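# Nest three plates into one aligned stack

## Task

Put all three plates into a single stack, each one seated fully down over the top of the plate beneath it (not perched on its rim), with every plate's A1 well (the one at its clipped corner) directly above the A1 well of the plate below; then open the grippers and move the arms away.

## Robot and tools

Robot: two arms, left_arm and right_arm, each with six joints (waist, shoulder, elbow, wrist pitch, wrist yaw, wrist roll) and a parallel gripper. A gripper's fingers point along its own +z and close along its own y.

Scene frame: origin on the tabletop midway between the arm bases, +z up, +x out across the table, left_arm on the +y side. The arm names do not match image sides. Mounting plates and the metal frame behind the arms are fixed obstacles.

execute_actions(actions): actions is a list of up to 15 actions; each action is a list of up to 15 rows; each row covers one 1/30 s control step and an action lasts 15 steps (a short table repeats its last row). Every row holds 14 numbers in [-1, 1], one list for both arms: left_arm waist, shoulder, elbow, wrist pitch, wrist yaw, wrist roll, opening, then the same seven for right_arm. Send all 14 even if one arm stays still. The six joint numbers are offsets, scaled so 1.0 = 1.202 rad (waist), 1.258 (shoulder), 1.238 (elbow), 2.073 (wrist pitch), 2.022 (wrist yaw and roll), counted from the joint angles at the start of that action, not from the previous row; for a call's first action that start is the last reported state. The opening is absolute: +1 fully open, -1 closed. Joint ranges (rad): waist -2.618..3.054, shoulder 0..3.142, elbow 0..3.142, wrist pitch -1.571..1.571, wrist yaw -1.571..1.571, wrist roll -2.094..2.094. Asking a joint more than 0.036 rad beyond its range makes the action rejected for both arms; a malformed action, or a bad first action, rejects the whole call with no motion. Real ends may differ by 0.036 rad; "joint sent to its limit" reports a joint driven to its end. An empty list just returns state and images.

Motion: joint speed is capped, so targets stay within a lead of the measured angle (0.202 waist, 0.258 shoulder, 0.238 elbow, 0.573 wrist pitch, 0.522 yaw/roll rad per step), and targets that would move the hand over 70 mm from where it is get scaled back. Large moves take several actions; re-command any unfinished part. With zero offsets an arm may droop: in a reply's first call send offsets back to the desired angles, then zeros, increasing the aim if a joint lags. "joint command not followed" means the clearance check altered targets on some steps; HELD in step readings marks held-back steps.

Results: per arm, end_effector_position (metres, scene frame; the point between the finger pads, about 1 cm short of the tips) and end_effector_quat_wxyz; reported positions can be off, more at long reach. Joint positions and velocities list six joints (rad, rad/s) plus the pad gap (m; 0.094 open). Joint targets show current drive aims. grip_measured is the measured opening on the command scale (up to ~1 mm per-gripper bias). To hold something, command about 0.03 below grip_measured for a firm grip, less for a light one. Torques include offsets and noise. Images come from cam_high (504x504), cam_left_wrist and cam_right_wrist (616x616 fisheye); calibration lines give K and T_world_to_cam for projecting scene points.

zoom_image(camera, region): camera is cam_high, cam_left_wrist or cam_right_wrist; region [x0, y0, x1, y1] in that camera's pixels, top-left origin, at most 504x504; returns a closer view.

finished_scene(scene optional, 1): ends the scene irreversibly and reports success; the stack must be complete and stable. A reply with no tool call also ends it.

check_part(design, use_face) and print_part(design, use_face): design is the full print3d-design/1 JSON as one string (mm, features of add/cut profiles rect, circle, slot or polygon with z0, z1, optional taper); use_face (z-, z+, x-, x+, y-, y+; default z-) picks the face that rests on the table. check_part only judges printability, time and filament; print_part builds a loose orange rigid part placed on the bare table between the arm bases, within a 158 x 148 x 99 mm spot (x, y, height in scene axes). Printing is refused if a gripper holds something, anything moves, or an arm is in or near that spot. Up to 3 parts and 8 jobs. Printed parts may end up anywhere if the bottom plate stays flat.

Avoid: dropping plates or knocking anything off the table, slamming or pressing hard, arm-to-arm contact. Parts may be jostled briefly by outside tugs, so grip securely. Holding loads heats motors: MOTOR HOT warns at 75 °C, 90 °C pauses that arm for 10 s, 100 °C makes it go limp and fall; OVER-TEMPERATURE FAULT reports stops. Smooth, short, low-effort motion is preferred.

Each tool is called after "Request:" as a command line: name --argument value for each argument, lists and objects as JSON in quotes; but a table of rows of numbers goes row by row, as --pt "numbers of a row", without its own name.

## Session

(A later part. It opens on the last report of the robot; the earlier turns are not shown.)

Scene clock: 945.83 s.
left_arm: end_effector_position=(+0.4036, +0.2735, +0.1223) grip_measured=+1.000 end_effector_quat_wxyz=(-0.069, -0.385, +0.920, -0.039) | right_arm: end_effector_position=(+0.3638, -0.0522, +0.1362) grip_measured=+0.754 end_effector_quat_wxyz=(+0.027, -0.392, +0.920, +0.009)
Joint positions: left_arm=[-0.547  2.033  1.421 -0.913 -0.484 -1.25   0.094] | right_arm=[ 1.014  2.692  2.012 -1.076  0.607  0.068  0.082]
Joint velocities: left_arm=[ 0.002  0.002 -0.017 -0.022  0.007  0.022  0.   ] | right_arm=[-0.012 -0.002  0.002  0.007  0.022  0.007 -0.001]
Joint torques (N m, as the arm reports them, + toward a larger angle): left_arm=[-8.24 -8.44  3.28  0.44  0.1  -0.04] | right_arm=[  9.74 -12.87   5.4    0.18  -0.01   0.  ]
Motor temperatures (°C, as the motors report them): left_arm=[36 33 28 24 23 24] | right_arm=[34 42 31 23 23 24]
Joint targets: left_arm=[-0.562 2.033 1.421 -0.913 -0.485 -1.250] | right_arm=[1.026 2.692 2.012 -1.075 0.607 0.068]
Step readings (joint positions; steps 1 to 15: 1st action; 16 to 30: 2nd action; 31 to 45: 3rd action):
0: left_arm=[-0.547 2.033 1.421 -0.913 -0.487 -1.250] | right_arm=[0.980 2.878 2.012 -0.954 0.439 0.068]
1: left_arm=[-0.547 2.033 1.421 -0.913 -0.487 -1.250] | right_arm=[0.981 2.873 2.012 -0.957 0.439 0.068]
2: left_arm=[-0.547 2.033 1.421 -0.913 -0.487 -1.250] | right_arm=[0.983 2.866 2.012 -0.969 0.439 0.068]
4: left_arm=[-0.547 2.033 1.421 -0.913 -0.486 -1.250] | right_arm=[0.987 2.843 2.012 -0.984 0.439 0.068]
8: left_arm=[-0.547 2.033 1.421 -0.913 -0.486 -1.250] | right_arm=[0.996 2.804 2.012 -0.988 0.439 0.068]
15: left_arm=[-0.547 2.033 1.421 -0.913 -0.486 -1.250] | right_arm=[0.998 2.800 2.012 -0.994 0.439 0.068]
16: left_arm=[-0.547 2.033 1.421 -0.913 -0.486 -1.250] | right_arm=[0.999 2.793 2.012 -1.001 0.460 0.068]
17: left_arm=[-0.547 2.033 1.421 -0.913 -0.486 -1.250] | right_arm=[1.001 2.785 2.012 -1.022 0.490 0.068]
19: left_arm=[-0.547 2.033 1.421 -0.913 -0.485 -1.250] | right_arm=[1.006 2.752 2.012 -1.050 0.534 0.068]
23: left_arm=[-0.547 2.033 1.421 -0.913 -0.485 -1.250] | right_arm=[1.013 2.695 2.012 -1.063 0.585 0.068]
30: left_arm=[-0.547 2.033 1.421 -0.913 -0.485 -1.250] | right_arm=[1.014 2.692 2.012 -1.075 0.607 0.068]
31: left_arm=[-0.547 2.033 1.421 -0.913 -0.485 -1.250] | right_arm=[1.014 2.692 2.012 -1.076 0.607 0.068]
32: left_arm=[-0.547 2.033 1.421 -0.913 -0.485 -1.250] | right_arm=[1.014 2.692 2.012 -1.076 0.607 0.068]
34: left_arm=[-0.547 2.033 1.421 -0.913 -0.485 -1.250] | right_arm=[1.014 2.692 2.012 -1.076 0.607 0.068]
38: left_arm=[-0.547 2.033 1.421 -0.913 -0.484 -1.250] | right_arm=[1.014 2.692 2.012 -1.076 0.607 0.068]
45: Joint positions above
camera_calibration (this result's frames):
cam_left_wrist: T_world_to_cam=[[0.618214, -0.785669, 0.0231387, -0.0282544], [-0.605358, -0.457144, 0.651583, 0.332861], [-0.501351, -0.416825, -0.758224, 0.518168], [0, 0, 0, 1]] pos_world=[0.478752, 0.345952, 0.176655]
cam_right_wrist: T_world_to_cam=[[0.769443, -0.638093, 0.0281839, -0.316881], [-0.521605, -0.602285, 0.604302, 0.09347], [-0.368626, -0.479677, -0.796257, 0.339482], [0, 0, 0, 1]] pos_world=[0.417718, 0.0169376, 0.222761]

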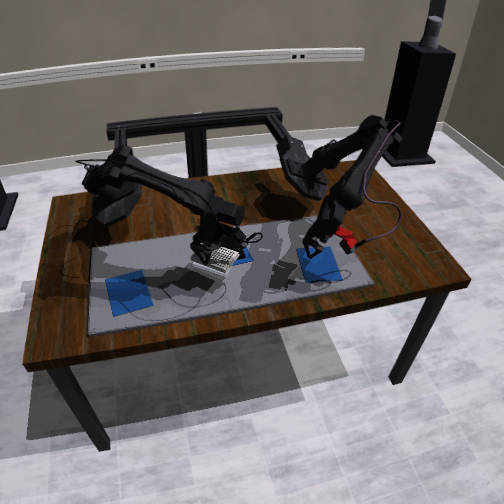

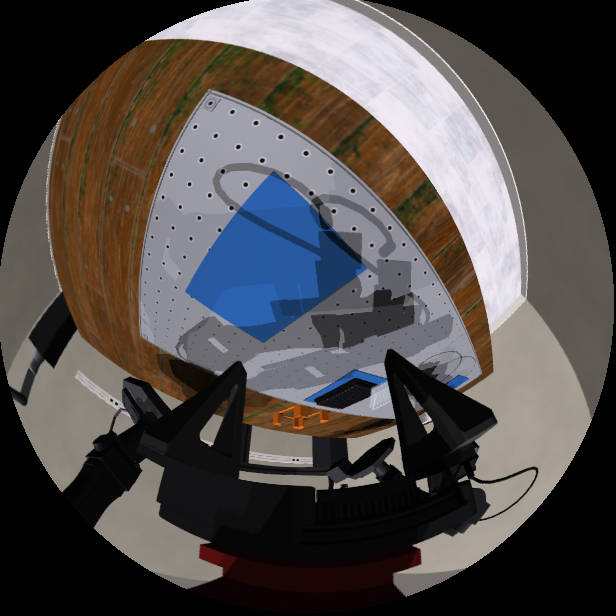

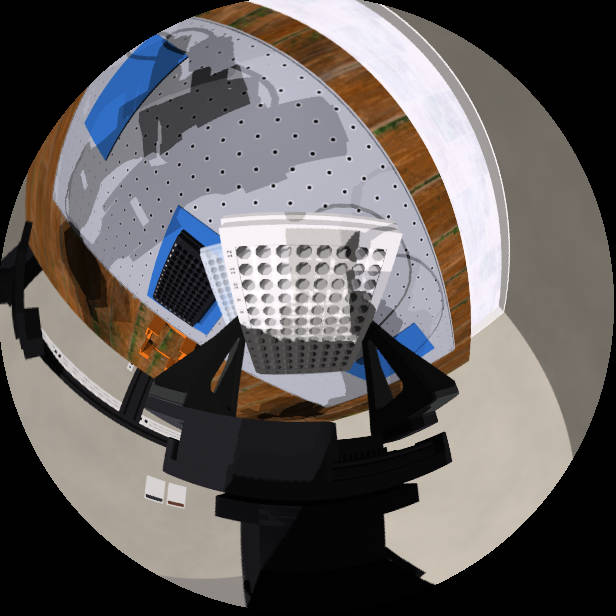

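Request:
execute_actions --actions '[[[-0.012,0,0,0,0,0,1,0.15,0,-0.04,0.03,-0.035,0.19,0.72]],[[-0.012,0,0,0,0,0,1,0.15,0.04,-0.08,0.035,-0.04,0.19,0.72]],[[-0.012,0,0,0,0,0,1,0.15,0.06,-0.1,0.035,-0.04,0.19,0.72]],[[-0.012,0,0,0,0,0,1,0.12,0.06,-0.1,0.035,-0.04,0.19,0.72]],[[-0.012,0,0,0,0,0,1,0.01,0,0,0,0,0,0.72]]]'

Scene clock: 967.53 s.
left_arm: end_effector_position=(+0.4033, +0.2729, +0.1224) grip_measured=+1.000 end_effector_quat_wxyz=(-0.070, -0.385, +0.919, -0.040) | right_arm: end_effector_position=(+0.0152, +0.0271, +0.1161) grip_measured=+0.754 end_effector_quat_wxyz=(+0.002, -0.061, +0.998, +0.024)
Joint positions: left_arm=[-0.547  2.033  1.421 -0.913 -0.481 -1.25   0.094] | right_arm=[ 1.742  2.917  1.677 -0.866  0.291  1.512  0.082]
Joint velocities: left_arm=[-0.007 -0.002 -0.002 -0.125  0.037 -0.022  0.   ] | right_arm=[-0.002 -0.002  0.007 -0.051 -0.007 -0.095 -0.001]
Joint torques (N m, as the arm reports them, + toward a larger angle): left_arm=[-8.25 -8.45  3.27  0.44  0.1  -0.04] | right_arm=[  4.98 -13.75   5.84   0.19  -0.05  -0.01]
Motor temperatures (°C, as the motors report them): left_arm=[36 33 28 24 23 24] | right_arm=[34 42 31 23 23 24]
Joint targets: left_arm=[-0.562 2.033 1.421 -0.913 -0.481 -1.250] | right_arm=[1.754 2.917 1.677 -0.866 0.291 1.511]
Step readings (joint positions; steps 1 to 15: 1st action; 16 to 30: 2nd action; 31 to 45: 3rd action; 46 to 60: 4th action; 61 to 75: 5th action):
0: left_arm=[-0.547 2.033 1.421 -0.913 -0.484 -1.250] | right_arm=[1.014 2.692 2.012 -1.076 0.607 0.068]
1: left_arm=[-0.547 2.033 1.421 -0.913 -0.484 -1.250] | right_arm=[1.022 2.692 2.009 -1.073 0.605 0.111]
2: left_arm=[-0.547 2.033 1.421 -0.913 -0.484 -1.250] | right_arm=[1.034 2.692 2.005 -1.068 0.602 0.167]
4: left_arm=[-0.547 2.033 1.421 -0.913 -0.484 -1.250] | right_arm=[1.082 2.692 1.996 -1.055 0.589 0.261]
8: left_arm=[-0.547 2.033 1.421 -0.913 -0.484 -1.250] | right_arm=[1.194 2.692 1.988 -1.039 0.557 0.370]
15: left_arm=[-0.547 2.033 1.421 -0.913 -0.484 -1.250] | right_arm=[1.204 2.692 1.988 -1.031 0.539 0.430]
16: left_arm=[-0.547 2.033 1.421 -0.913 -0.484 -1.250] | right_arm=[1.206 2.693 1.981 -1.025 0.537 0.469]
17: left_arm=[-0.547 2.033 1.421 -0.913 -0.483 -1.250] | right_arm=[1.212 2.693 1.972 -1.016 0.535 0.518]
19: left_arm=[-0.547 2.033 1.421 -0.913 -0.483 -1.250] | right_arm=[1.250 2.702 1.950 -1.004 0.523 0.600]
23: left_arm=[-0.547 2.033 1.421 -0.913 -0.483 -1.250] | right_arm=[1.365 2.732 1.916 -0.985 0.486 0.721]
30: left_arm=[-0.547 2.033 1.421 -0.913 -0.483 -1.250] | right_arm=[1.400 2.746 1.904 -0.979 0.457 0.790]
31: left_arm=[-0.547 2.033 1.421 -0.913 -0.483 -1.250] | right_arm=[1.402 2.748 1.897 -0.970 0.455 0.827]
32: left_arm=[-0.547 2.033 1.421 -0.913 -0.482 -1.250] | right_arm=[1.408 2.749 1.885 -0.959 0.453 0.873]
34: left_arm=[-0.547 2.033 1.421 -0.913 -0.482 -1.250] | right_arm=[1.447 2.763 1.857 -0.946 0.442 0.954]
38: left_arm=[-0.547 2.033 1.421 -0.913 -0.482 -1.250] | right_arm=[1.564 2.811 1.809 -0.928 0.402 1.078]
45: left_arm=[-0.547 2.033 1.421 -0.913 -0.482 -1.250] | right_arm=[1.593 2.831 1.792 -0.924 0.373 1.149]
46: left_arm=[-0.547 2.033 1.421 -0.913 -0.482 -1.250] | right_arm=[1.595 2.833 1.783 -0.912 0.371 1.193]
47: left_arm=[-0.547 2.033 1.421 -0.913 -0.482 -1.250] | right_arm=[1.603 2.835 1.767 -0.897 0.366 1.248]
49: left_arm=[-0.547 2.033 1.421 -0.913 -0.482 -1.250] | right_arm=[1.645 2.854 1.734 -0.879 0.350 1.341]
53: left_arm=[-0.547 2.033 1.421 -0.913 -0.481 -1.250] | right_arm=[1.744 2.907 1.688 -0.871 0.308 1.451]
60: left_arm=[-0.547 2.033 1.421 -0.913 -0.481 -1.250] | right_arm=[1.742 2.917 1.677 -0.866 0.291 1.511]
61: left_arm=[-0.547 2.033 1.421 -0.913 -0.481 -1.250] | right_arm=[1.741 2.917 1.677 -0.866 0.291 1.512]
62: left_arm=[-0.547 2.033 1.421 -0.913 -0.481 -1.250] | right_arm=[1.741 2.917 1.677 -0.866 0.291 1.512]
64: left_arm=[-0.547 2.033 1.421 -0.913 -0.481 -1.250] | right_arm=[1.742 2.917 1.677 -0.866 0.291 1.512]
68: left_arm=[-0.547 2.033 1.421 -0.913 -0.481 -1.250] | right_arm=[1.742 2.917 1.677 -0.866 0.291 1.512]
75: Joint positions above
camera_calibration (this result's frames):
cam_left_wrist: T_world_to_cam=[[0.618348, -0.785514, 0.0247772, -0.0288457], [-0.6042, -0.454985, 0.654165, 0.330965], [-0.502582, -0.419472, -0.755946, 0.518789], [0, 0, 0, 1]] pos_world=[0.47854, 0.345543, 0.176386]
cam_right_wrist: T_world_to_cam=[[0.195819, -0.980263, -0.0272126, 0.0268989], [-0.749949, -0.167575, 0.639918, -0.0408284], [-0.631848, -0.1049, -0.767961, 0.223608], [0, 0, 0, 1]] pos_world=[0.105399, 0.0429825, 0.198581]

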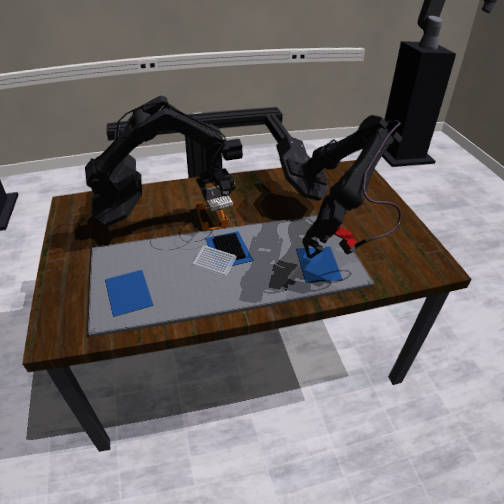

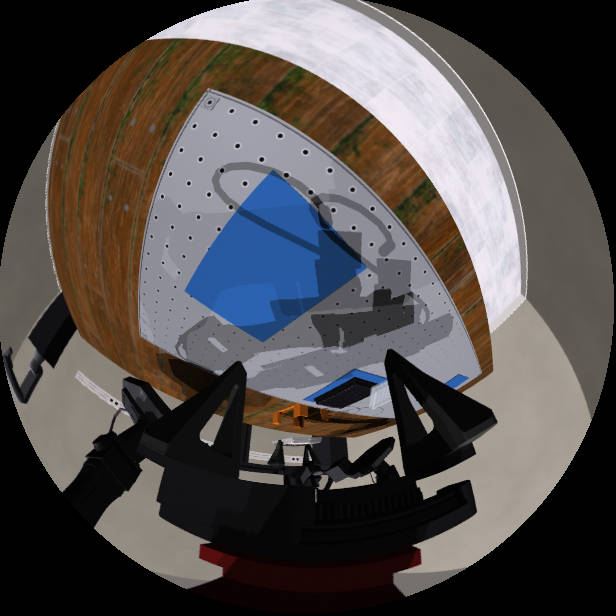

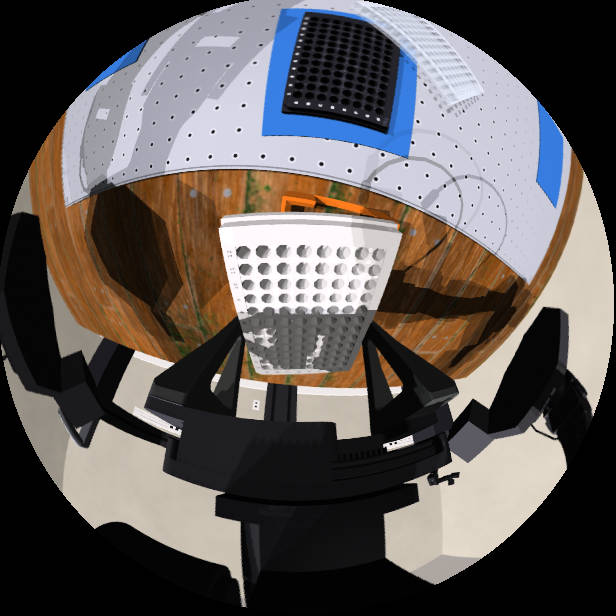

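Request:
execute_actions --actions '[[[-0.012,0,0,0,0,0,1,-0.02,0.068,0,0,0.011,0.05,0.72]],[[-0.012,0,0,0,0,0,1,0.006,0,0,0,0,0,0.72]]]'

Scene clock: 987.37 s.
left_arm: end_effector_position=(+0.4032, +0.2727, +0.1224) grip_measured=+1.000 end_effector_quat_wxyz=(-0.070, -0.385, +0.919, -0.041) | right_arm: end_effector_position=(+0.0121, +0.0114, +0.0764) grip_measured=+0.754 end_effector_quat_wxyz=(-0.000, -0.019, +1.000, -0.020)
Joint positions: left_arm=[-0.547  2.033  1.421 -0.913 -0.479 -1.25   0.094] | right_arm=[ 1.718  3.01   1.677 -0.859  0.297  1.603  0.082]
Joint velocities: left_arm=[ 0.007  0.012 -0.022 -0.022  0.051 -0.007  0.   ] | right_arm=[ 0.012 -0.002  0.007  0.022  0.007  0.022  0.   ]
Joint torques (N m, as the arm reports them, + toward a larger angle): left_arm=[-8.25 -8.44  3.29  0.44  0.11 -0.04] | right_arm=[  4.55 -13.86   5.48   0.06  -0.02   0.  ]
Motor temperatures (°C, as the motors report them): left_arm=[36 33 28 24 23 24] | right_arm=[32 43 31 23 23 24]
Joint targets: left_arm=[-0.562 2.033 1.421 -0.913 -0.480 -1.250] | right_arm=[1.725 3.010 1.677 -0.859 0.297 1.603]
Step readings (joint positions; steps 1 to 15: 1st action; 16 to 30: 2nd action):
0: left_arm=[-0.547 2.033 1.421 -0.913 -0.481 -1.250] | right_arm=[1.742 2.917 1.677 -0.866 0.291 1.512]
1: left_arm=[-0.547 2.033 1.421 -0.913 -0.481 -1.250] | right_arm=[1.741 2.924 1.677 -0.865 0.292 1.526]
2: left_arm=[-0.547 2.033 1.421 -0.913 -0.481 -1.250] | right_arm=[1.738 2.932 1.677 -0.860 0.294 1.542]
4: left_arm=[-0.547 2.033 1.421 -0.913 -0.480 -1.250] | right_arm=[1.730 2.963 1.677 -0.859 0.296 1.565]
8: left_arm=[-0.547 2.033 1.421 -0.913 -0.480 -1.250] | right_arm=[1.719 3.009 1.677 -0.859 0.296 1.590]
15: left_arm=[-0.547 2.033 1.421 -0.913 -0.480 -1.250] | right_arm=[1.718 3.010 1.677 -0.859 0.297 1.603]
16: left_arm=[-0.547 2.033 1.421 -0.913 -0.480 -1.250] | right_arm=[1.718 3.010 1.677 -0.859 0.297 1.603]
17: left_arm=[-0.547 2.033 1.421 -0.913 -0.480 -1.250] | right_arm=[1.718 3.010 1.677 -0.859 0.297 1.603]
19: left_arm=[-0.547 2.033 1.421 -0.913 -0.479 -1.250] | right_arm=[1.718 3.010 1.677 -0.859 0.297 1.603]
23: left_arm=[-0.547 2.033 1.421 -0.913 -0.479 -1.250] | right_arm=[1.718 3.010 1.677 -0.859 0.297 1.603]
30: Joint positions above
camera_calibration (this result's frames):
cam_left_wrist: T_world_to_cam=[[0.618389, -0.785466, 0.0252687, -0.0290236], [-0.603851, -0.454336, 0.654937, 0.330396], [-0.50295, -0.420264, -0.755261, 0.518974], [0, 0, 0, 1]] pos_world=[0.478476, 0.34542, 0.176306]
cam_right_wrist: T_world_to_cam=[[0.111751, -0.991913, 0.0601772, 0.00551287], [-0.758047, -0.0459336, 0.65058, -0.0224787], [-0.642554, -0.11832, -0.75705, 0.188964], [0, 0, 0, 1]] pos_world=[0.103763, 0.0267939, 0.157347]

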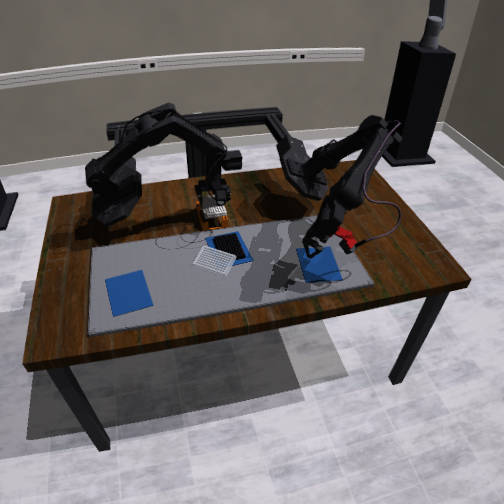

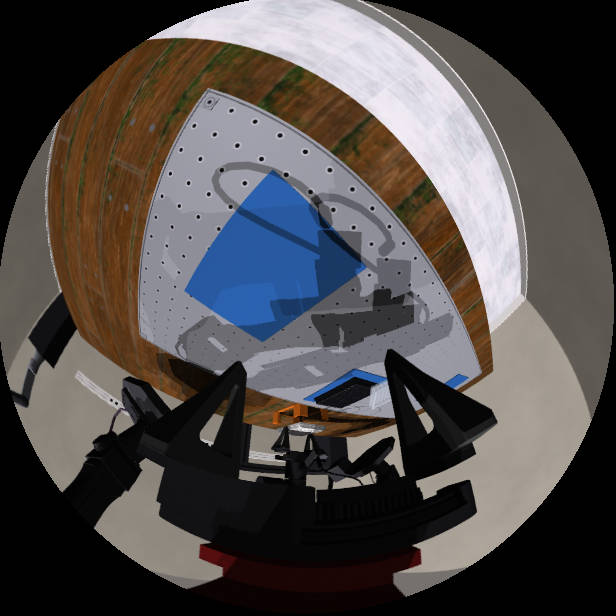

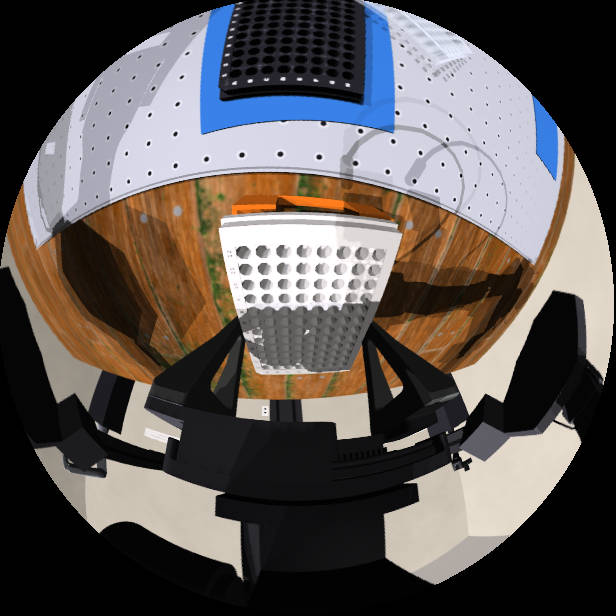

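Request:
execute_actions --actions '[[[-0.012,0,0,0,0,0,1,0.006,0,0,0,0,0.03,0.72]]]'

Request:
zoom_image --camera "cam_right_wrist" --region '[190,160,430,270]'

Request:
zoom_image --camera "cam_high" --region '[170,170,260,240]'

Scene clock: 995.47 s.
left_arm: end_effector_position=(+0.4032, +0.2726, +0.1224) grip_measured=+1.000 end_effector_quat_wxyz=(-0.071, -0.385, +0.919, -0.041) | right_arm: end_effector_position=(+0.0121, +0.0114, +0.0764) grip_measured=+0.754 end_effector_quat_wxyz=(+0.000, +0.007, +1.000, -0.020)
Joint positions: left_arm=[-0.547  2.033  1.421 -0.913 -0.479 -1.25   0.094] | right_arm=[ 1.718  3.01   1.677 -0.859  0.297  1.655  0.082]
Joint velocities: left_arm=[-0.007 -0.007 -0.017 -0.081 -0.066 -0.066  0.   ] | right_arm=[ 0.012 -0.012 -0.002 -0.066 -0.007  0.095  0.001]
Joint torques (N m, as the arm reports them, + toward a larger angle): left_arm=[-8.25 -8.44  3.29  0.44  0.1  -0.03] | right_arm=[  4.47 -14.02   5.45   0.04  -0.01   0.06]
Motor temperatures (°C, as the motors report them): left_arm=[36 33 28 24 23 24] | right_arm=[32 43 31 23 23 24]
Joint targets: left_arm=[-0.562 2.033 1.421 -0.913 -0.479 -1.250] | right_arm=[1.725 3.010 1.677 -0.859 0.297 1.664]
Step readings (joint positions):
0: left_arm=[-0.547 2.033 1.421 -0.913 -0.479 -1.250] | right_arm=[1.718 3.010 1.677 -0.859 0.297 1.603]
1: left_arm=[-0.547 2.033 1.421 -0.913 -0.479 -1.250] | right_arm=[1.718 3.010 1.677 -0.859 0.297 1.611]
2: left_arm=[-0.547 2.033 1.421 -0.913 -0.479 -1.250] | right_arm=[1.718 3.010 1.677 -0.859 0.297 1.620]
4: left_arm=[-0.547 2.033 1.421 -0.913 -0.479 -1.250] | right_arm=[1.718 3.010 1.677 -0.859 0.297 1.633]
8: left_arm=[-0.547 2.033 1.421 -0.913 -0.479 -1.250] | right_arm=[1.718 3.010 1.677 -0.859 0.297 1.647]
15: Joint positions above
camera_calibration (this result's frames):
cam_left_wrist: T_world_to_cam=[[0.618416, -0.785434, 0.0255962, -0.0291423], [-0.603619, -0.453902, 0.655452, 0.330017], [-0.503196, -0.420792, -0.754803, 0.519097], [0, 0, 0, 1]] pos_world=[0.478434, 0.345338, 0.176252]
cam_right_wrist: T_world_to_cam=[[0.0600778, -0.996369, 0.0603334, 0.00617924], [-0.76078, -0.00657498, 0.648976, -0.0227701], [-0.646223, -0.0848895, -0.758413, 0.188733], [0, 0, 0, 1]] pos_world=[0.104269, 0.0220285, 0.157542]

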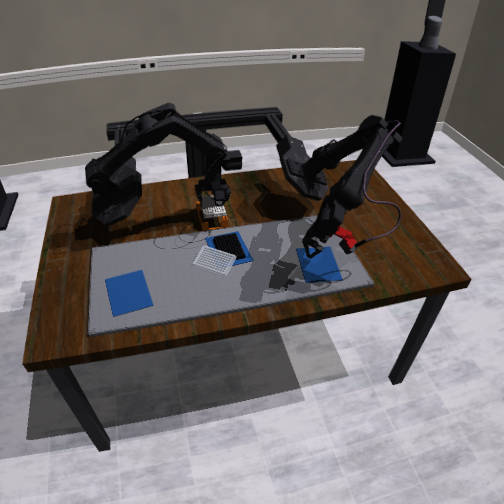

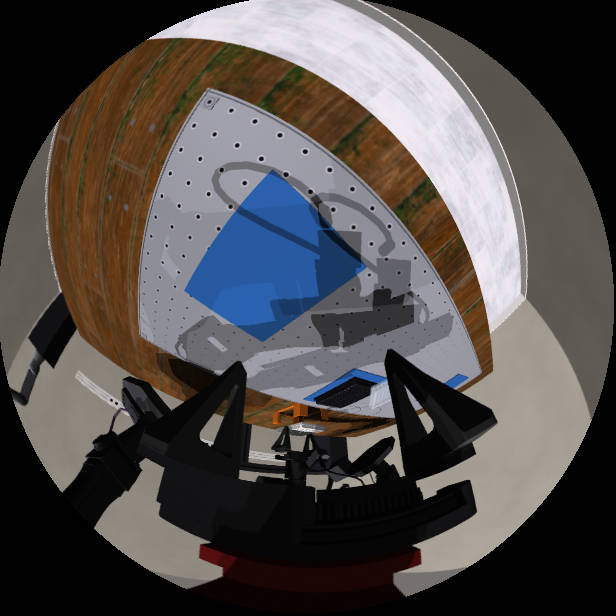

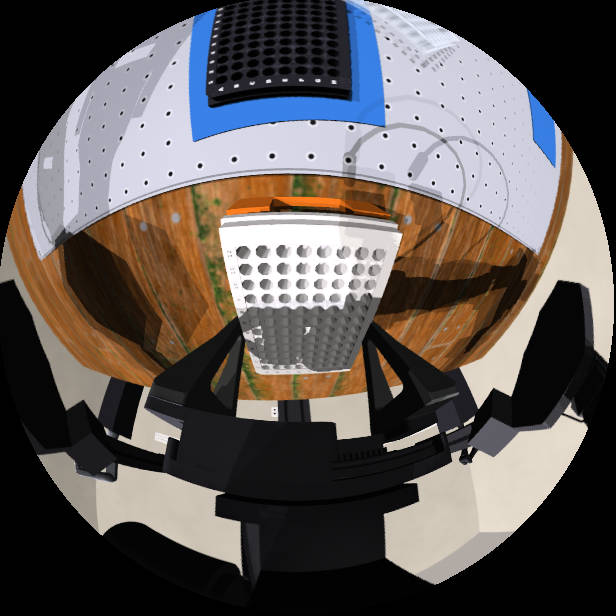

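Region (190, 160, 430, 270) of cam_right_wrist's 616x616 image, scaled by 2.100, with more detail than that image has; it fills the top 231 rows of this view, and the rest is white.

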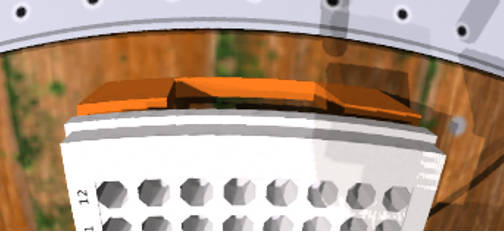

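Region (170, 170, 260, 240) of cam_high's 504x504 image, scaled by 5.600, with more detail than that image has.

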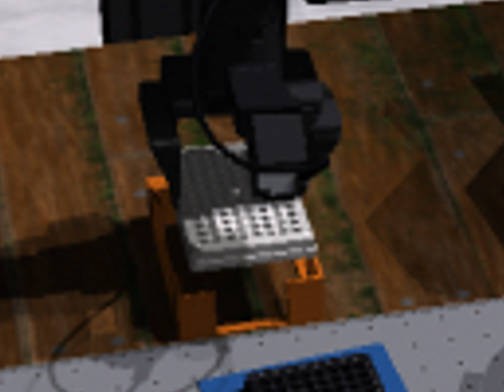

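Request:
execute_actions --actions '[[[-0.012,0,0,0,0,0,1,0.02,0.03,-0.03,0.033,0,0,0.72]],[[-0.012,0,0,0,0,0,1,0.006,0,0,0,0,0,0.72]]]'

Request:
zoom_image --camera "cam_right_wrist" --region '[190,160,430,270]'

Request:
zoom_image --camera "cam_high" --region '[170,170,260,240]'

Scene clock: 1015.73 s.
left_arm: end_effector_position=(+0.4031, +0.2724, +0.1224) grip_measured=+1.000 end_effector_quat_wxyz=(-0.071, -0.385, +0.919, -0.041) | right_arm: end_effector_position=(+0.0054, +0.0131, +0.0626) grip_measured=+0.754 end_effector_quat_wxyz=(+0.003, +0.006, +1.000, -0.014)
Joint positions: left_arm=[-0.547  2.033  1.421 -0.913 -0.477 -1.25   0.094] | right_arm=[ 1.727  3.039  1.663 -0.806  0.297  1.657  0.082]
Joint velocities: left_arm=[-0.012 -0.007  0.002  0.066 -0.037  0.022  0.   ] | right_arm=[ 0.012 -0.017  0.002 -0.007  0.007  0.022 -0.   ]
Joint torques (N m, as the arm reports them, + toward a larger angle): left_arm=[-8.25 -8.42  3.29  0.44  0.11 -0.03] | right_arm=[  4.35 -14.08   5.37   0.08  -0.01   0.  ]
Motor temperatures (°C, as the motors report them): left_arm=[36 33 28 24 23 24] | right_arm=[31 44 31 23 23 24]
Joint targets: left_arm=[-0.562 2.033 1.421 -0.913 -0.478 -1.250] | right_arm=[1.734 3.039 1.663 -0.806 0.297 1.657]
Step readings (joint positions; steps 1 to 15: 1st action; 16 to 30: 2nd action):
0: left_arm=[-0.547 2.033 1.421 -0.913 -0.479 -1.250] | right_arm=[1.718 3.010 1.677 -0.859 0.297 1.657]
1: left_arm=[-0.547 2.033 1.421 -0.913 -0.479 -1.250] | right_arm=[1.719 3.012 1.677 -0.855 0.297 1.657]
2: left_arm=[-0.547 2.033 1.421 -0.913 -0.479 -1.250] | right_arm=[1.720 3.016 1.677 -0.845 0.297 1.657]
4: left_arm=[-0.547 2.033 1.421 -0.913 -0.478 -1.250] | right_arm=[1.723 3.026 1.677 -0.827 0.297 1.657]
8: left_arm=[-0.547 2.033 1.421 -0.913 -0.478 -1.250] | right_arm=[1.727 3.038 1.667 -0.810 0.297 1.657]
15: left_arm=[-0.547 2.033 1.421 -0.913 -0.478 -1.250] | right_arm=[1.727 3.039 1.663 -0.806 0.297 1.657]
16: left_arm=[-0.547 2.033 1.421 -0.913 -0.478 -1.250] | right_arm=[1.727 3.039 1.663 -0.806 0.297 1.657]
17: left_arm=[-0.547 2.033 1.421 -0.913 -0.478 -1.250] | right_arm=[1.727 3.039 1.663 -0.806 0.297 1.657]
19: left_arm=[-0.547 2.033 1.421 -0.913 -0.477 -1.250] | right_arm=[1.727 3.039 1.663 -0.806 0.297 1.657]
23: left_arm=[-0.547 2.033 1.421 -0.913 -0.477 -1.250] | right_arm=[1.727 3.039 1.663 -0.806 0.297 1.657]
30: Joint positions above
camera_calibration (this result's frames):
cam_left_wrist: T_world_to_cam=[[0.618457, -0.785385, 0.0260875, -0.0293205], [-0.60327, -0.453252, 0.656223, 0.329447], [-0.503564, -0.421584, -0.754116, 0.519281], [0, 0, 0, 1]] pos_world=[0.47837, 0.345215, 0.176172]
cam_right_wrist: T_world_to_cam=[[0.0623537, -0.996869, 0.048625, 0.00987349], [-0.763567, -0.0162736, 0.645523, -0.0186232], [-0.642711, -0.0773792, -0.762191, 0.174237], [0, 0, 0, 1]] pos_world=[0.0971482, 0.0230218, 0.144343]

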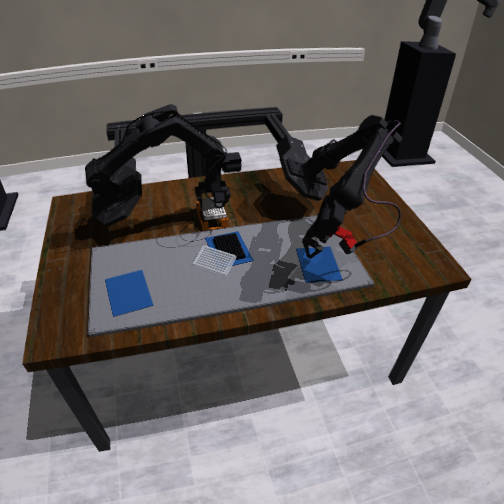

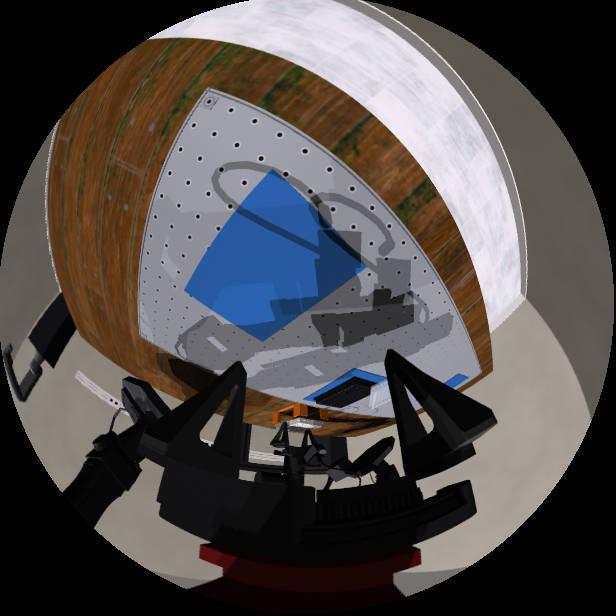

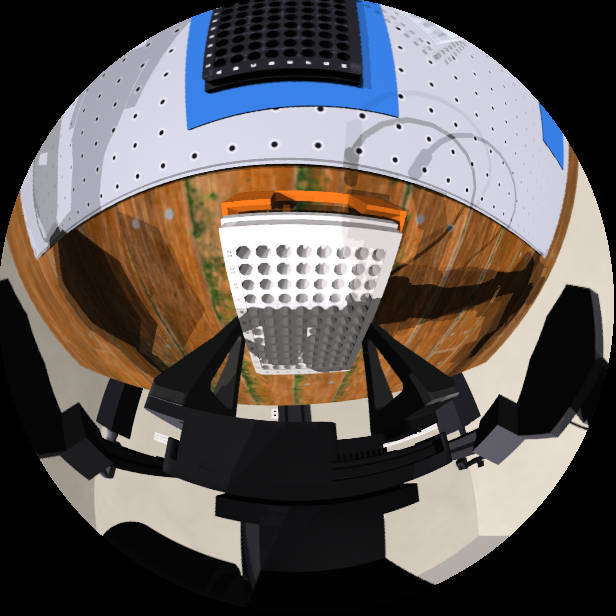

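Region (190, 160, 430, 270) of cam_right_wrist's 616x616 image, scaled by 2.100, with more detail than that image has; it fills the top 231 rows of this view, and the rest is white.

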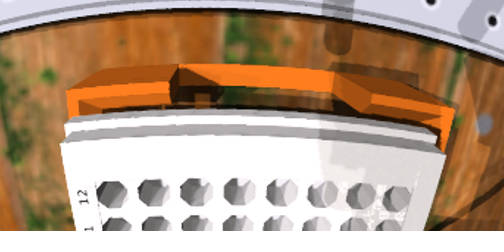

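Region (170, 170, 260, 240) of cam_high's 504x504 image, scaled by 5.600, with more detail than that image has.

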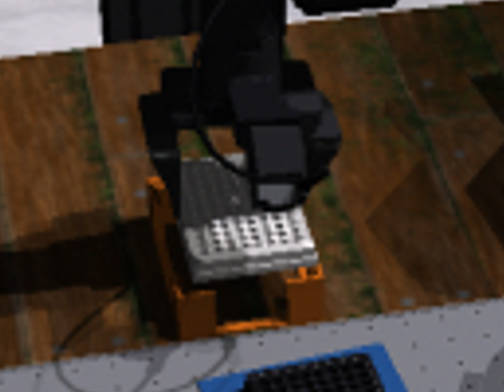

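Request:
execute_actions --actions '[[[-0.012,0,0,0,0,0,1,0.006,0,0,-0.017,0,0,0.72]],[[-0.012,0,0,0,0,0,1,-0.012,0.037,-0.028,0.033,0,0,0.72]],[[-0.012,0,0,0,0,0,1,0.006,0,0,0,0,0,0.72]]]'

Request:
zoom_image --camera "cam_right_wrist" --region '[180,160,440,400]'

Request:
zoom_image --camera "cam_high" --region '[170,170,260,240]'

Scene clock: 1027.73 s.
left_arm: end_effector_position=(+0.4029, +0.2721, +0.1225) grip_measured=+1.000 end_effector_quat_wxyz=(-0.072, -0.385, +0.919, -0.042) | right_arm: end_effector_position=(+0.0039, +0.0207, +0.0546) grip_measured=+0.754 end_effector_quat_wxyz=(+0.000, +0.012, +1.000, -0.001)
Joint positions: left_arm=[-0.547  2.033  1.421 -0.913 -0.476 -1.25   0.094] | right_arm=[ 1.722  3.057  1.663 -0.757  0.297  1.657  0.082]
Joint velocities: left_arm=[-0.007 -0.007  0.012 -0.051  0.022 -0.007  0.   ] | right_arm=[-0.007  0.002  0.012 -0.022 -0.022 -0.007 -0.   ]
Joint torques (N m, as the arm reports them, + toward a larger angle): left_arm=[-8.26 -8.45  3.3   0.43  0.1  -0.03] | right_arm=[  4.39 -14.22   5.36   0.13  -0.01   0.01]
Motor temperatures (°C, as the motors report them): left_arm=[36 33 28 24 23 24] | right_arm=[31 44 31 23 23 24]
Joint targets: left_arm=[-0.562 2.033 1.421 -0.913 -0.476 -1.250] | right_arm=[1.729 3.057 1.663 -0.757 0.297 1.657]
Step readings (joint positions; steps 1 to 15: 1st action; 16 to 30: 2nd action; 31 to 45: 3rd action):
0: left_arm=[-0.547 2.033 1.421 -0.913 -0.477 -1.250] | right_arm=[1.727 3.039 1.663 -0.806 0.297 1.657]
1: left_arm=[-0.547 2.033 1.421 -0.913 -0.477 -1.250] | right_arm=[1.727 3.039 1.663 -0.806 0.297 1.657]
2: left_arm=[-0.547 2.033 1.421 -0.913 -0.477 -1.250] | right_arm=[1.727 3.039 1.663 -0.808 0.297 1.657]
4: left_arm=[-0.547 2.033 1.421 -0.913 -0.477 -1.250] | right_arm=[1.727 3.039 1.663 -0.810 0.297 1.657]
8: left_arm=[-0.547 2.033 1.421 -0.913 -0.477 -1.250] | right_arm=[1.727 3.039 1.663 -0.813 0.297 1.657]
15: left_arm=[-0.547 2.033 1.421 -0.913 -0.477 -1.250] | right_arm=[1.727 3.039 1.663 -0.814 0.297 1.657]
16: left_arm=[-0.547 2.033 1.421 -0.913 -0.477 -1.250] | right_arm=[1.727 3.042 1.663 -0.810 0.297 1.657]
17: left_arm=[-0.547 2.033 1.421 -0.913 -0.477 -1.250] | right_arm=[1.726 3.047 1.663 -0.798 0.297 1.657]
19: left_arm=[-0.547 2.033 1.421 -0.913 -0.476 -1.250] | right_arm=[1.723 3.058 1.663 -0.782 0.297 1.657]
23: left_arm=[-0.547 2.033 1.421 -0.913 -0.476 -1.250] | right_arm=[1.722 3.056 1.663 -0.763 0.297 1.657]
30: left_arm=[-0.547 2.033 1.421 -0.913 -0.476 -1.250] | right_arm=[1.722 3.057 1.663 -0.757 0.297 1.657]
31: left_arm=[-0.547 2.033 1.421 -0.913 -0.476 -1.250] | right_arm=[1.722 3.057 1.663 -0.757 0.297 1.657]
32: left_arm=[-0.547 2.033 1.421 -0.913 -0.476 -1.250] | right_arm=[1.722 3.057 1.663 -0.757 0.297 1.657]
34: left_arm=[-0.547 2.033 1.421 -0.913 -0.476 -1.250] | right_arm=[1.722 3.057 1.663 -0.757 0.297 1.657]
38: left_arm=[-0.547 2.033 1.421 -0.913 -0.476 -1.250] | right_arm=[1.722 3.057 1.663 -0.757 0.297 1.657]
45: Joint positions above
camera_calibration (this result's frames):
cam_left_wrist: T_world_to_cam=[[0.618527, -0.785303, 0.0269062, -0.0296182], [-0.602687, -0.452165, 0.657506, 0.328498], [-0.504176, -0.422901, -0.752968, 0.519586], [0, 0, 0, 1]] pos_world=[0.478264, 0.34501, 0.176039]
cam_right_wrist: T_world_to_cam=[[0.0493918, -0.998564, 0.0207682, 0.0195247], [-0.760796, -0.0241427, 0.648542, -0.0145054], [-0.647109, -0.047833, -0.760896, 0.167092], [0, 0, 0, 1]] pos_world=[0.0961264, 0.027139, 0.136141]

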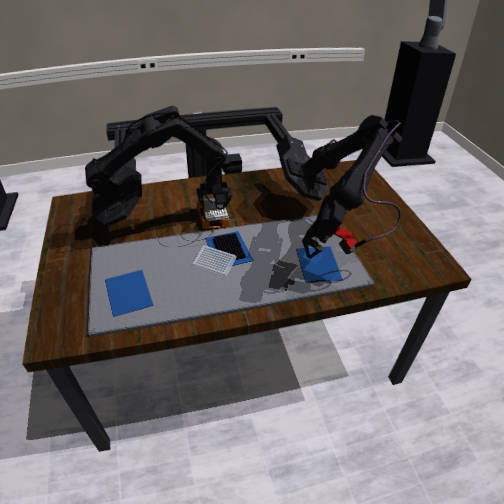

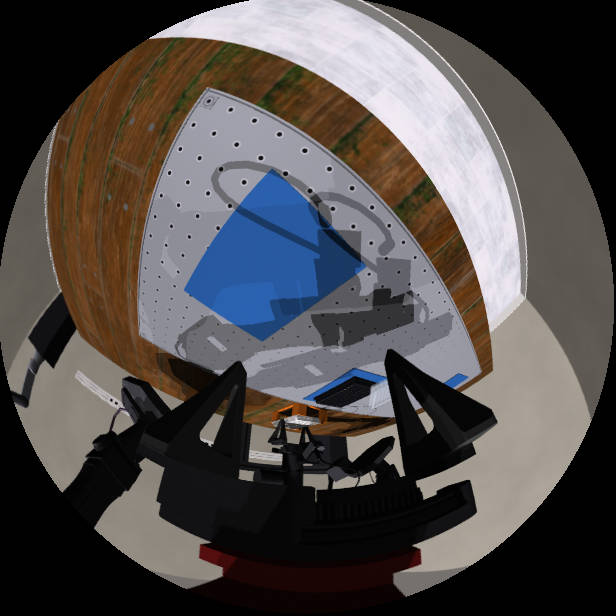

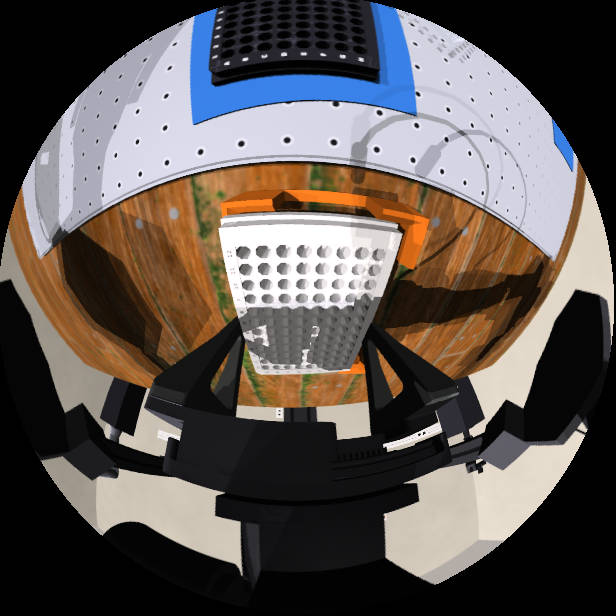

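Region (180, 160, 440, 400) of cam_right_wrist's 616x616 image, scaled by 1.938, with more detail than that image has; it fills the top 465 rows of this view, and the rest is white.

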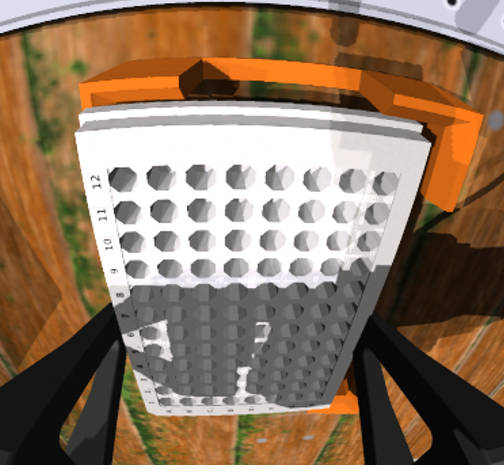

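Region (170, 170, 260, 240) of cam_high's 504x504 image, scaled by 5.600, with more detail than that image has.

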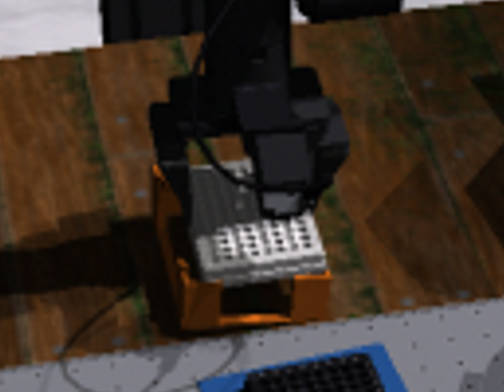

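Request:
execute_actions --actions '[[[-0.012,0,0,0,0,0,1,0.006,-0.012,0,0,0,0,0.72]],[[-0.012,0,0,0,0,0,1,0.006,0,0,-0.029,0,0,0.72]],[[-0.012,0,0,0,0,0,1,0.006,0,0,0,0,0,0.72]]]'

Request:
zoom_image --camera "cam_right_wrist" --region '[180,160,440,400]'

Scene clock: 1035.07 s.
left_arm: end_effector_position=(+0.4028, +0.2718, +0.1225) grip_measured=+1.000 end_effector_quat_wxyz=(-0.072, -0.385, +0.919, -0.042) | right_arm: end_effector_position=(+0.0046, +0.0162, +0.0564) grip_measured=+0.754 end_effector_quat_wxyz=(+0.000, +0.010, +1.000, -0.009)
Joint positions: left_arm=[-0.547  2.033  1.421 -0.913 -0.474 -1.25   0.094] | right_arm=[ 1.722  3.053  1.663 -0.78   0.296  1.657  0.082]
Joint velocities: left_arm=[-0.027  0.002  0.002  0.037 -0.066 -0.022  0.   ] | right_arm=[-0.002 -0.007  0.007 -0.007  0.081 -0.007 -0.002]
Joint torques (N m, as the arm reports them, + toward a larger angle): left_arm=[-8.25 -8.44  3.3   0.44  0.11 -0.03] | right_arm=[  4.4  -14.13   5.35   0.09  -0.01   0.  ]
Motor temperatures (°C, as the motors report them): left_arm=[36 33 28 24 23 24] | right_arm=[30 45 31 23 23 24]
Joint targets: left_arm=[-0.562 2.033 1.421 -0.913 -0.475 -1.250] | right_arm=[1.729 3.053 1.663 -0.780 0.296 1.657]
Step readings (joint positions; steps 1 to 15: 1st action; 16 to 30: 2nd action; 31 to 45: 3rd action):
0: left_arm=[-0.547 2.033 1.421 -0.913 -0.476 -1.250] | right_arm=[1.722 3.057 1.663 -0.757 0.297 1.657]
1: left_arm=[-0.547 2.033 1.421 -0.913 -0.476 -1.250] | right_arm=[1.722 3.056 1.663 -0.757 0.297 1.657]
2: left_arm=[-0.547 2.033 1.421 -0.913 -0.476 -1.250] | right_arm=[1.722 3.054 1.663 -0.757 0.296 1.657]
4: left_arm=[-0.547 2.033 1.421 -0.913 -0.475 -1.250] | right_arm=[1.722 3.053 1.663 -0.757 0.296 1.657]
8: left_arm=[-0.547 2.033 1.421 -0.913 -0.475 -1.250] | right_arm=[1.722 3.053 1.663 -0.757 0.296 1.657]
15: left_arm=[-0.547 2.033 1.421 -0.913 -0.475 -1.250] | right_arm=[1.722 3.053 1.663 -0.757 0.296 1.657]
16: left_arm=[-0.547 2.033 1.421 -0.913 -0.475 -1.250] | right_arm=[1.722 3.053 1.663 -0.759 0.296 1.657]
17: left_arm=[-0.547 2.033 1.421 -0.913 -0.475 -1.250] | right_arm=[1.722 3.053 1.663 -0.764 0.296 1.657]
19: left_arm=[-0.547 2.033 1.421 -0.913 -0.475 -1.250] | right_arm=[1.722 3.053 1.663 -0.774 0.296 1.657]
23: left_arm=[-0.547 2.033 1.421 -0.913 -0.474 -1.250] | right_arm=[1.722 3.053 1.663 -0.779 0.296 1.657]
30: left_arm=[-0.547 2.033 1.421 -0.913 -0.474 -1.250] | right_arm=[1.722 3.053 1.663 -0.780 0.296 1.657]
31: left_arm=[-0.547 2.033 1.421 -0.913 -0.474 -1.250] | right_arm=[1.722 3.053 1.663 -0.780 0.296 1.657]
32: left_arm=[-0.547 2.033 1.421 -0.913 -0.474 -1.250] | right_arm=[1.722 3.053 1.663 -0.780 0.296 1.657]
34: left_arm=[-0.547 2.033 1.421 -0.913 -0.474 -1.250] | right_arm=[1.722 3.053 1.663 -0.780 0.296 1.657]
38: left_arm=[-0.547 2.033 1.421 -0.913 -0.474 -1.250] | right_arm=[1.722 3.053 1.663 -0.780 0.296 1.657]
45: Joint positions above
camera_calibration (this result's frames):
cam_left_wrist: T_world_to_cam=[[0.618582, -0.785236, 0.027561, -0.0298567], [-0.60222, -0.451295, 0.658532, 0.327739], [-0.504665, -0.423954, -0.752048, 0.519828], [0, 0, 0, 1]] pos_world=[0.478179, 0.344845, 0.175932]
cam_right_wrist: T_world_to_cam=[[0.0547126, -0.997768, 0.0382746, 0.01395], [-0.761134, -0.016865, 0.648376, -0.0152825], [-0.646283, -0.0646064, -0.760358, 0.168908], [0, 0, 0, 1]] pos_world=[0.0967672, 0.0245736, 0.137805]

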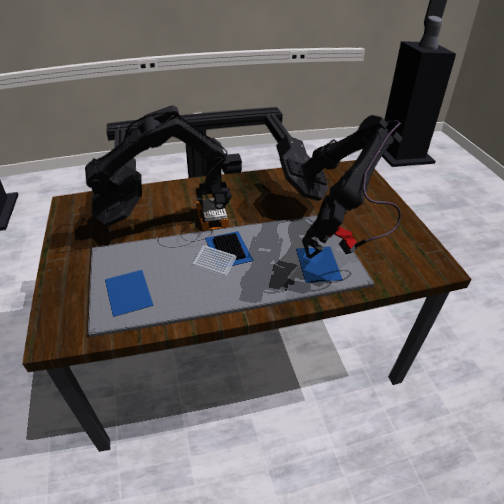

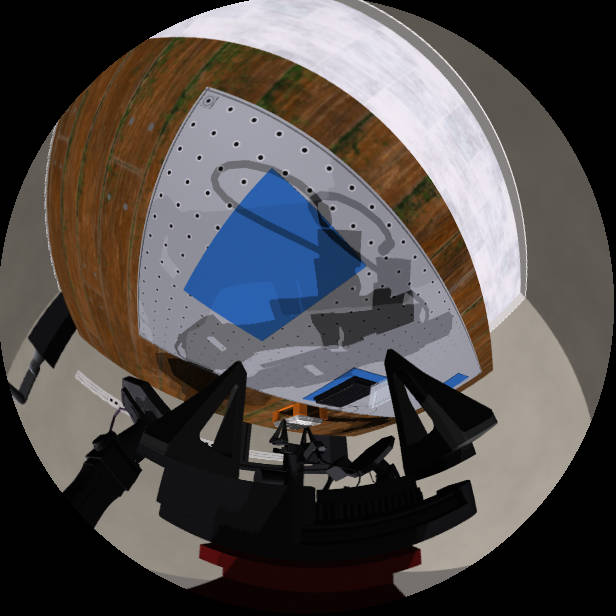

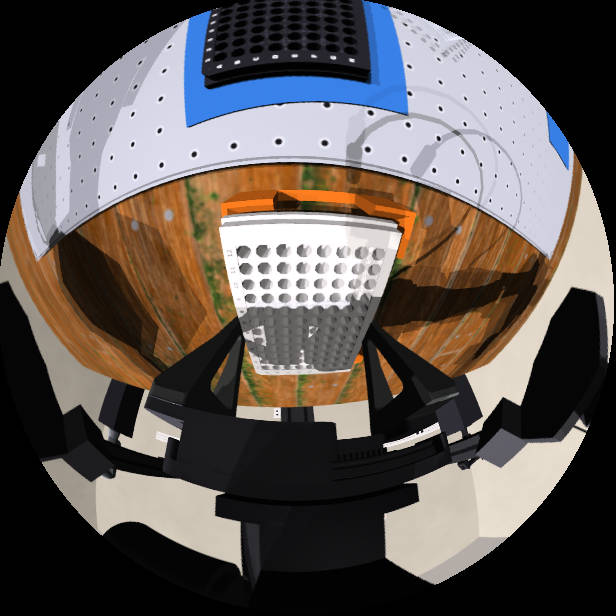

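Region (180, 160, 440, 400) of cam_right_wrist's 616x616 image, scaled by 1.938, with more detail than that image has; it fills the top 465 rows of this view, and the rest is white.

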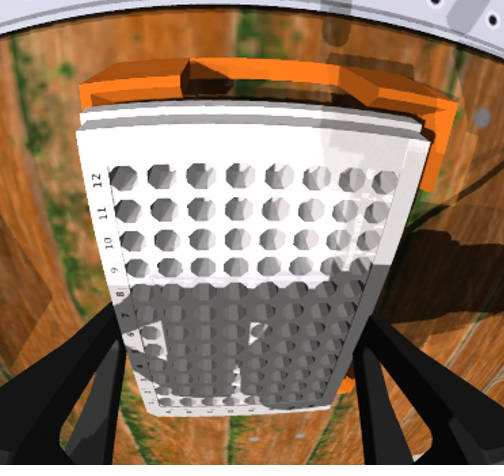

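Request:
execute_actions --actions '[[[-0.012,0,0,0,0,0,1,0.006,-0.018,0,0,0,0,0.72]],[[-0.012,0,0,0,0,0,1,0.006,0,0,-0.03,0,0,0.72]],[[-0.012,0,0,0,0,0,1,0.006,0,0,0,0,0,0.72]]]'

Request:
zoom_image --camera "cam_right_wrist" --region '[180,160,440,400]'

Scene clock: 1042.83 s.
left_arm: end_effector_position=(+0.4027, +0.2716, +0.1226) grip_measured=+1.000 end_effector_quat_wxyz=(-0.073, -0.385, +0.919, -0.043) | right_arm: end_effector_position=(+0.0062, +0.0100, +0.0604) grip_measured=+0.754 end_effector_quat_wxyz=(+0.001, +0.006, +1.000, -0.021)
Joint positions: left_arm=[-0.547  2.033  1.421 -0.913 -0.473 -1.25   0.094] | right_arm=[ 1.722  3.044  1.663 -0.814  0.296  1.657  0.082]
Joint velocities: left_arm=[ 0.007  0.002 -0.012 -0.051  0.022  0.022  0.   ] | right_arm=[-0.017  0.002 -0.012 -0.051  0.037 -0.066  0.001]
Joint torques (N m, as the arm reports them, + toward a larger angle): left_arm=[-8.26 -8.44  3.29  0.44  0.11 -0.03] | right_arm=[  4.4  -14.06   5.3    0.05  -0.01  -0.01]
Motor temperatures (°C, as the motors report them): left_arm=[36 33 28 24 23 24] | right_arm=[30 45 31 23 23 24]
Joint targets: left_arm=[-0.562 2.033 1.421 -0.913 -0.473 -1.250] | right_arm=[1.729 3.044 1.663 -0.814 0.296 1.657]
Step readings (joint positions; steps 1 to 15: 1st action; 16 to 30: 2nd action; 31 to 45: 3rd action):
0: left_arm=[-0.547 2.033 1.421 -0.913 -0.474 -1.250] | right_arm=[1.722 3.053 1.663 -0.780 0.296 1.657]
1: left_arm=[-0.547 2.033 1.421 -0.913 -0.474 -1.250] | right_arm=[1.722 3.052 1.663 -0.780 0.296 1.657]
2: left_arm=[-0.547 2.033 1.421 -0.913 -0.474 -1.250] | right_arm=[1.722 3.051 1.663 -0.780 0.296 1.657]
4: left_arm=[-0.547 2.033 1.421 -0.913 -0.474 -1.250] | right_arm=[1.722 3.048 1.663 -0.780 0.296 1.657]
8: left_arm=[-0.547 2.033 1.421 -0.913 -0.474 -1.250] | right_arm=[1.722 3.044 1.663 -0.780 0.296 1.657]
15: left_arm=[-0.547 2.033 1.421 -0.913 -0.474 -1.250] | right_arm=[1.722 3.044 1.663 -0.780 0.296 1.657]
16: left_arm=[-0.547 2.033 1.421 -0.913 -0.473 -1.250] | right_arm=[1.722 3.044 1.663 -0.782 0.296 1.657]
17: left_arm=[-0.547 2.033 1.421 -0.913 -0.473 -1.250] | right_arm=[1.722 3.044 1.663 -0.788 0.296 1.657]
19: left_arm=[-0.547 2.033 1.421 -0.913 -0.473 -1.250] | right_arm=[1.722 3.044 1.663 -0.798 0.296 1.657]
23: left_arm=[-0.547 2.033 1.421 -0.913 -0.473 -1.250] | right_arm=[1.722 3.044 1.663 -0.809 0.296 1.657]
30: left_arm=[-0.547 2.033 1.421 -0.913 -0.473 -1.250] | right_arm=[1.722 3.044 1.663 -0.814 0.296 1.657]
31: left_arm=[-0.547 2.033 1.421 -0.913 -0.473 -1.250] | right_arm=[1.722 3.044 1.663 -0.814 0.296 1.657]
32: left_arm=[-0.547 2.033 1.421 -0.913 -0.473 -1.250] | right_arm=[1.722 3.044 1.663 -0.814 0.296 1.657]
34: left_arm=[-0.547 2.033 1.421 -0.913 -0.473 -1.250] | right_arm=[1.722 3.044 1.663 -0.814 0.296 1.657]
38: left_arm=[-0.547 2.033 1.421 -0.913 -0.473 -1.250] | right_arm=[1.722 3.044 1.663 -0.814 0.296 1.657]
45: Joint positions above
camera_calibration (this result's frames):
cam_left_wrist: T_world_to_cam=[[0.618639, -0.785169, 0.0282157, -0.0300957], [-0.601753, -0.450423, 0.659555, 0.326979], [-0.505153, -0.425005, -0.751126, 0.520069], [0, 0, 0, 1]] pos_world=[0.478093, 0.344681, 0.175826]
cam_right_wrist: T_world_to_cam=[[0.0618769, -0.996159, 0.0619607, 0.00606798], [-0.76174, -0.00702017, 0.647845, -0.0168794], [-0.644921, -0.0872846, -0.759248, 0.172706], [0, 0, 0, 1]] pos_world=[0.0981487, 0.0210007, 0.141686]

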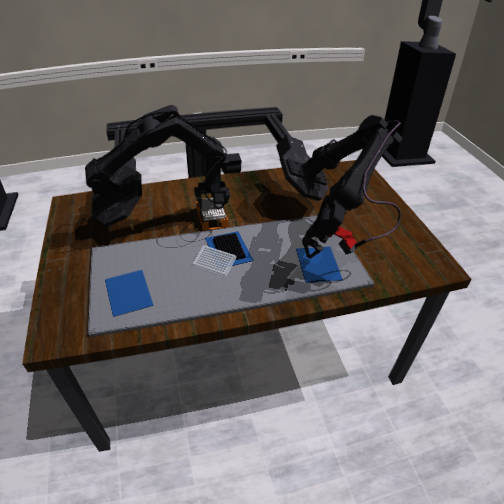

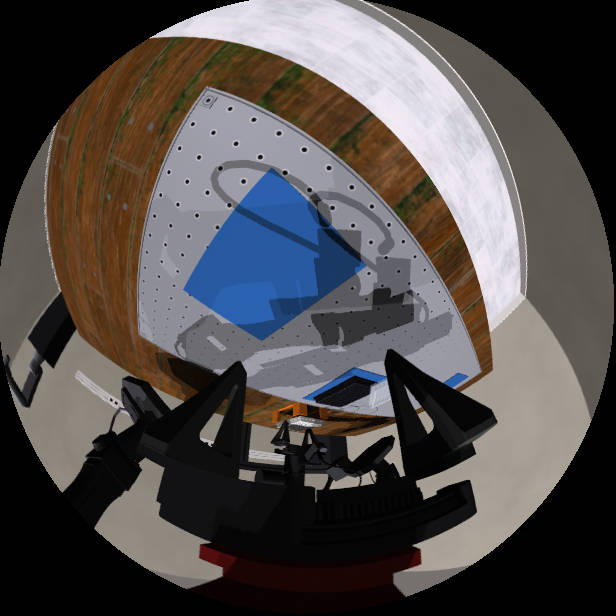

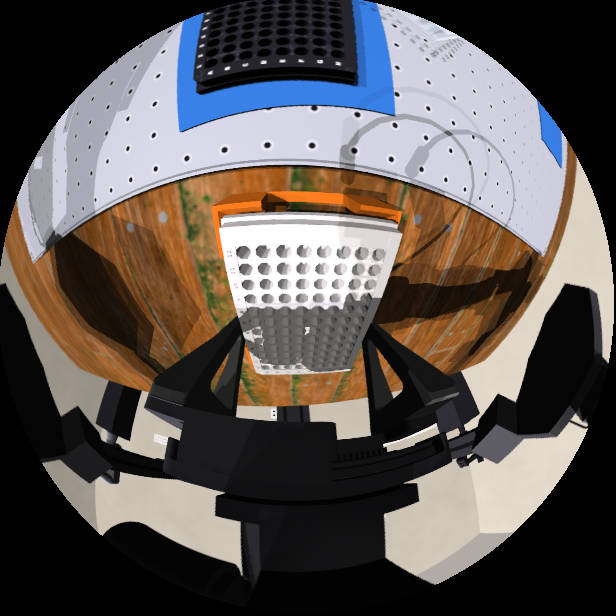

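Region (180, 160, 440, 400) of cam_right_wrist's 616x616 image, scaled by 1.938, with more detail than that image has; it fills the top 465 rows of this view, and the rest is white.

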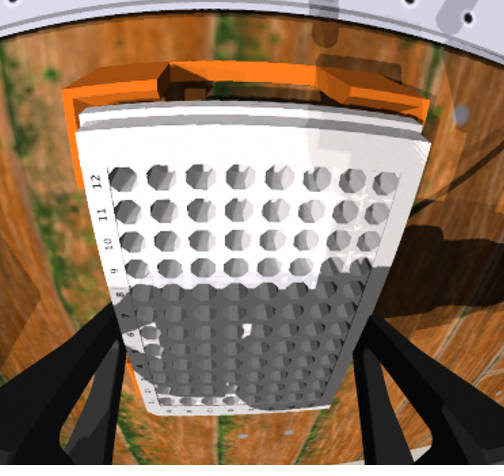

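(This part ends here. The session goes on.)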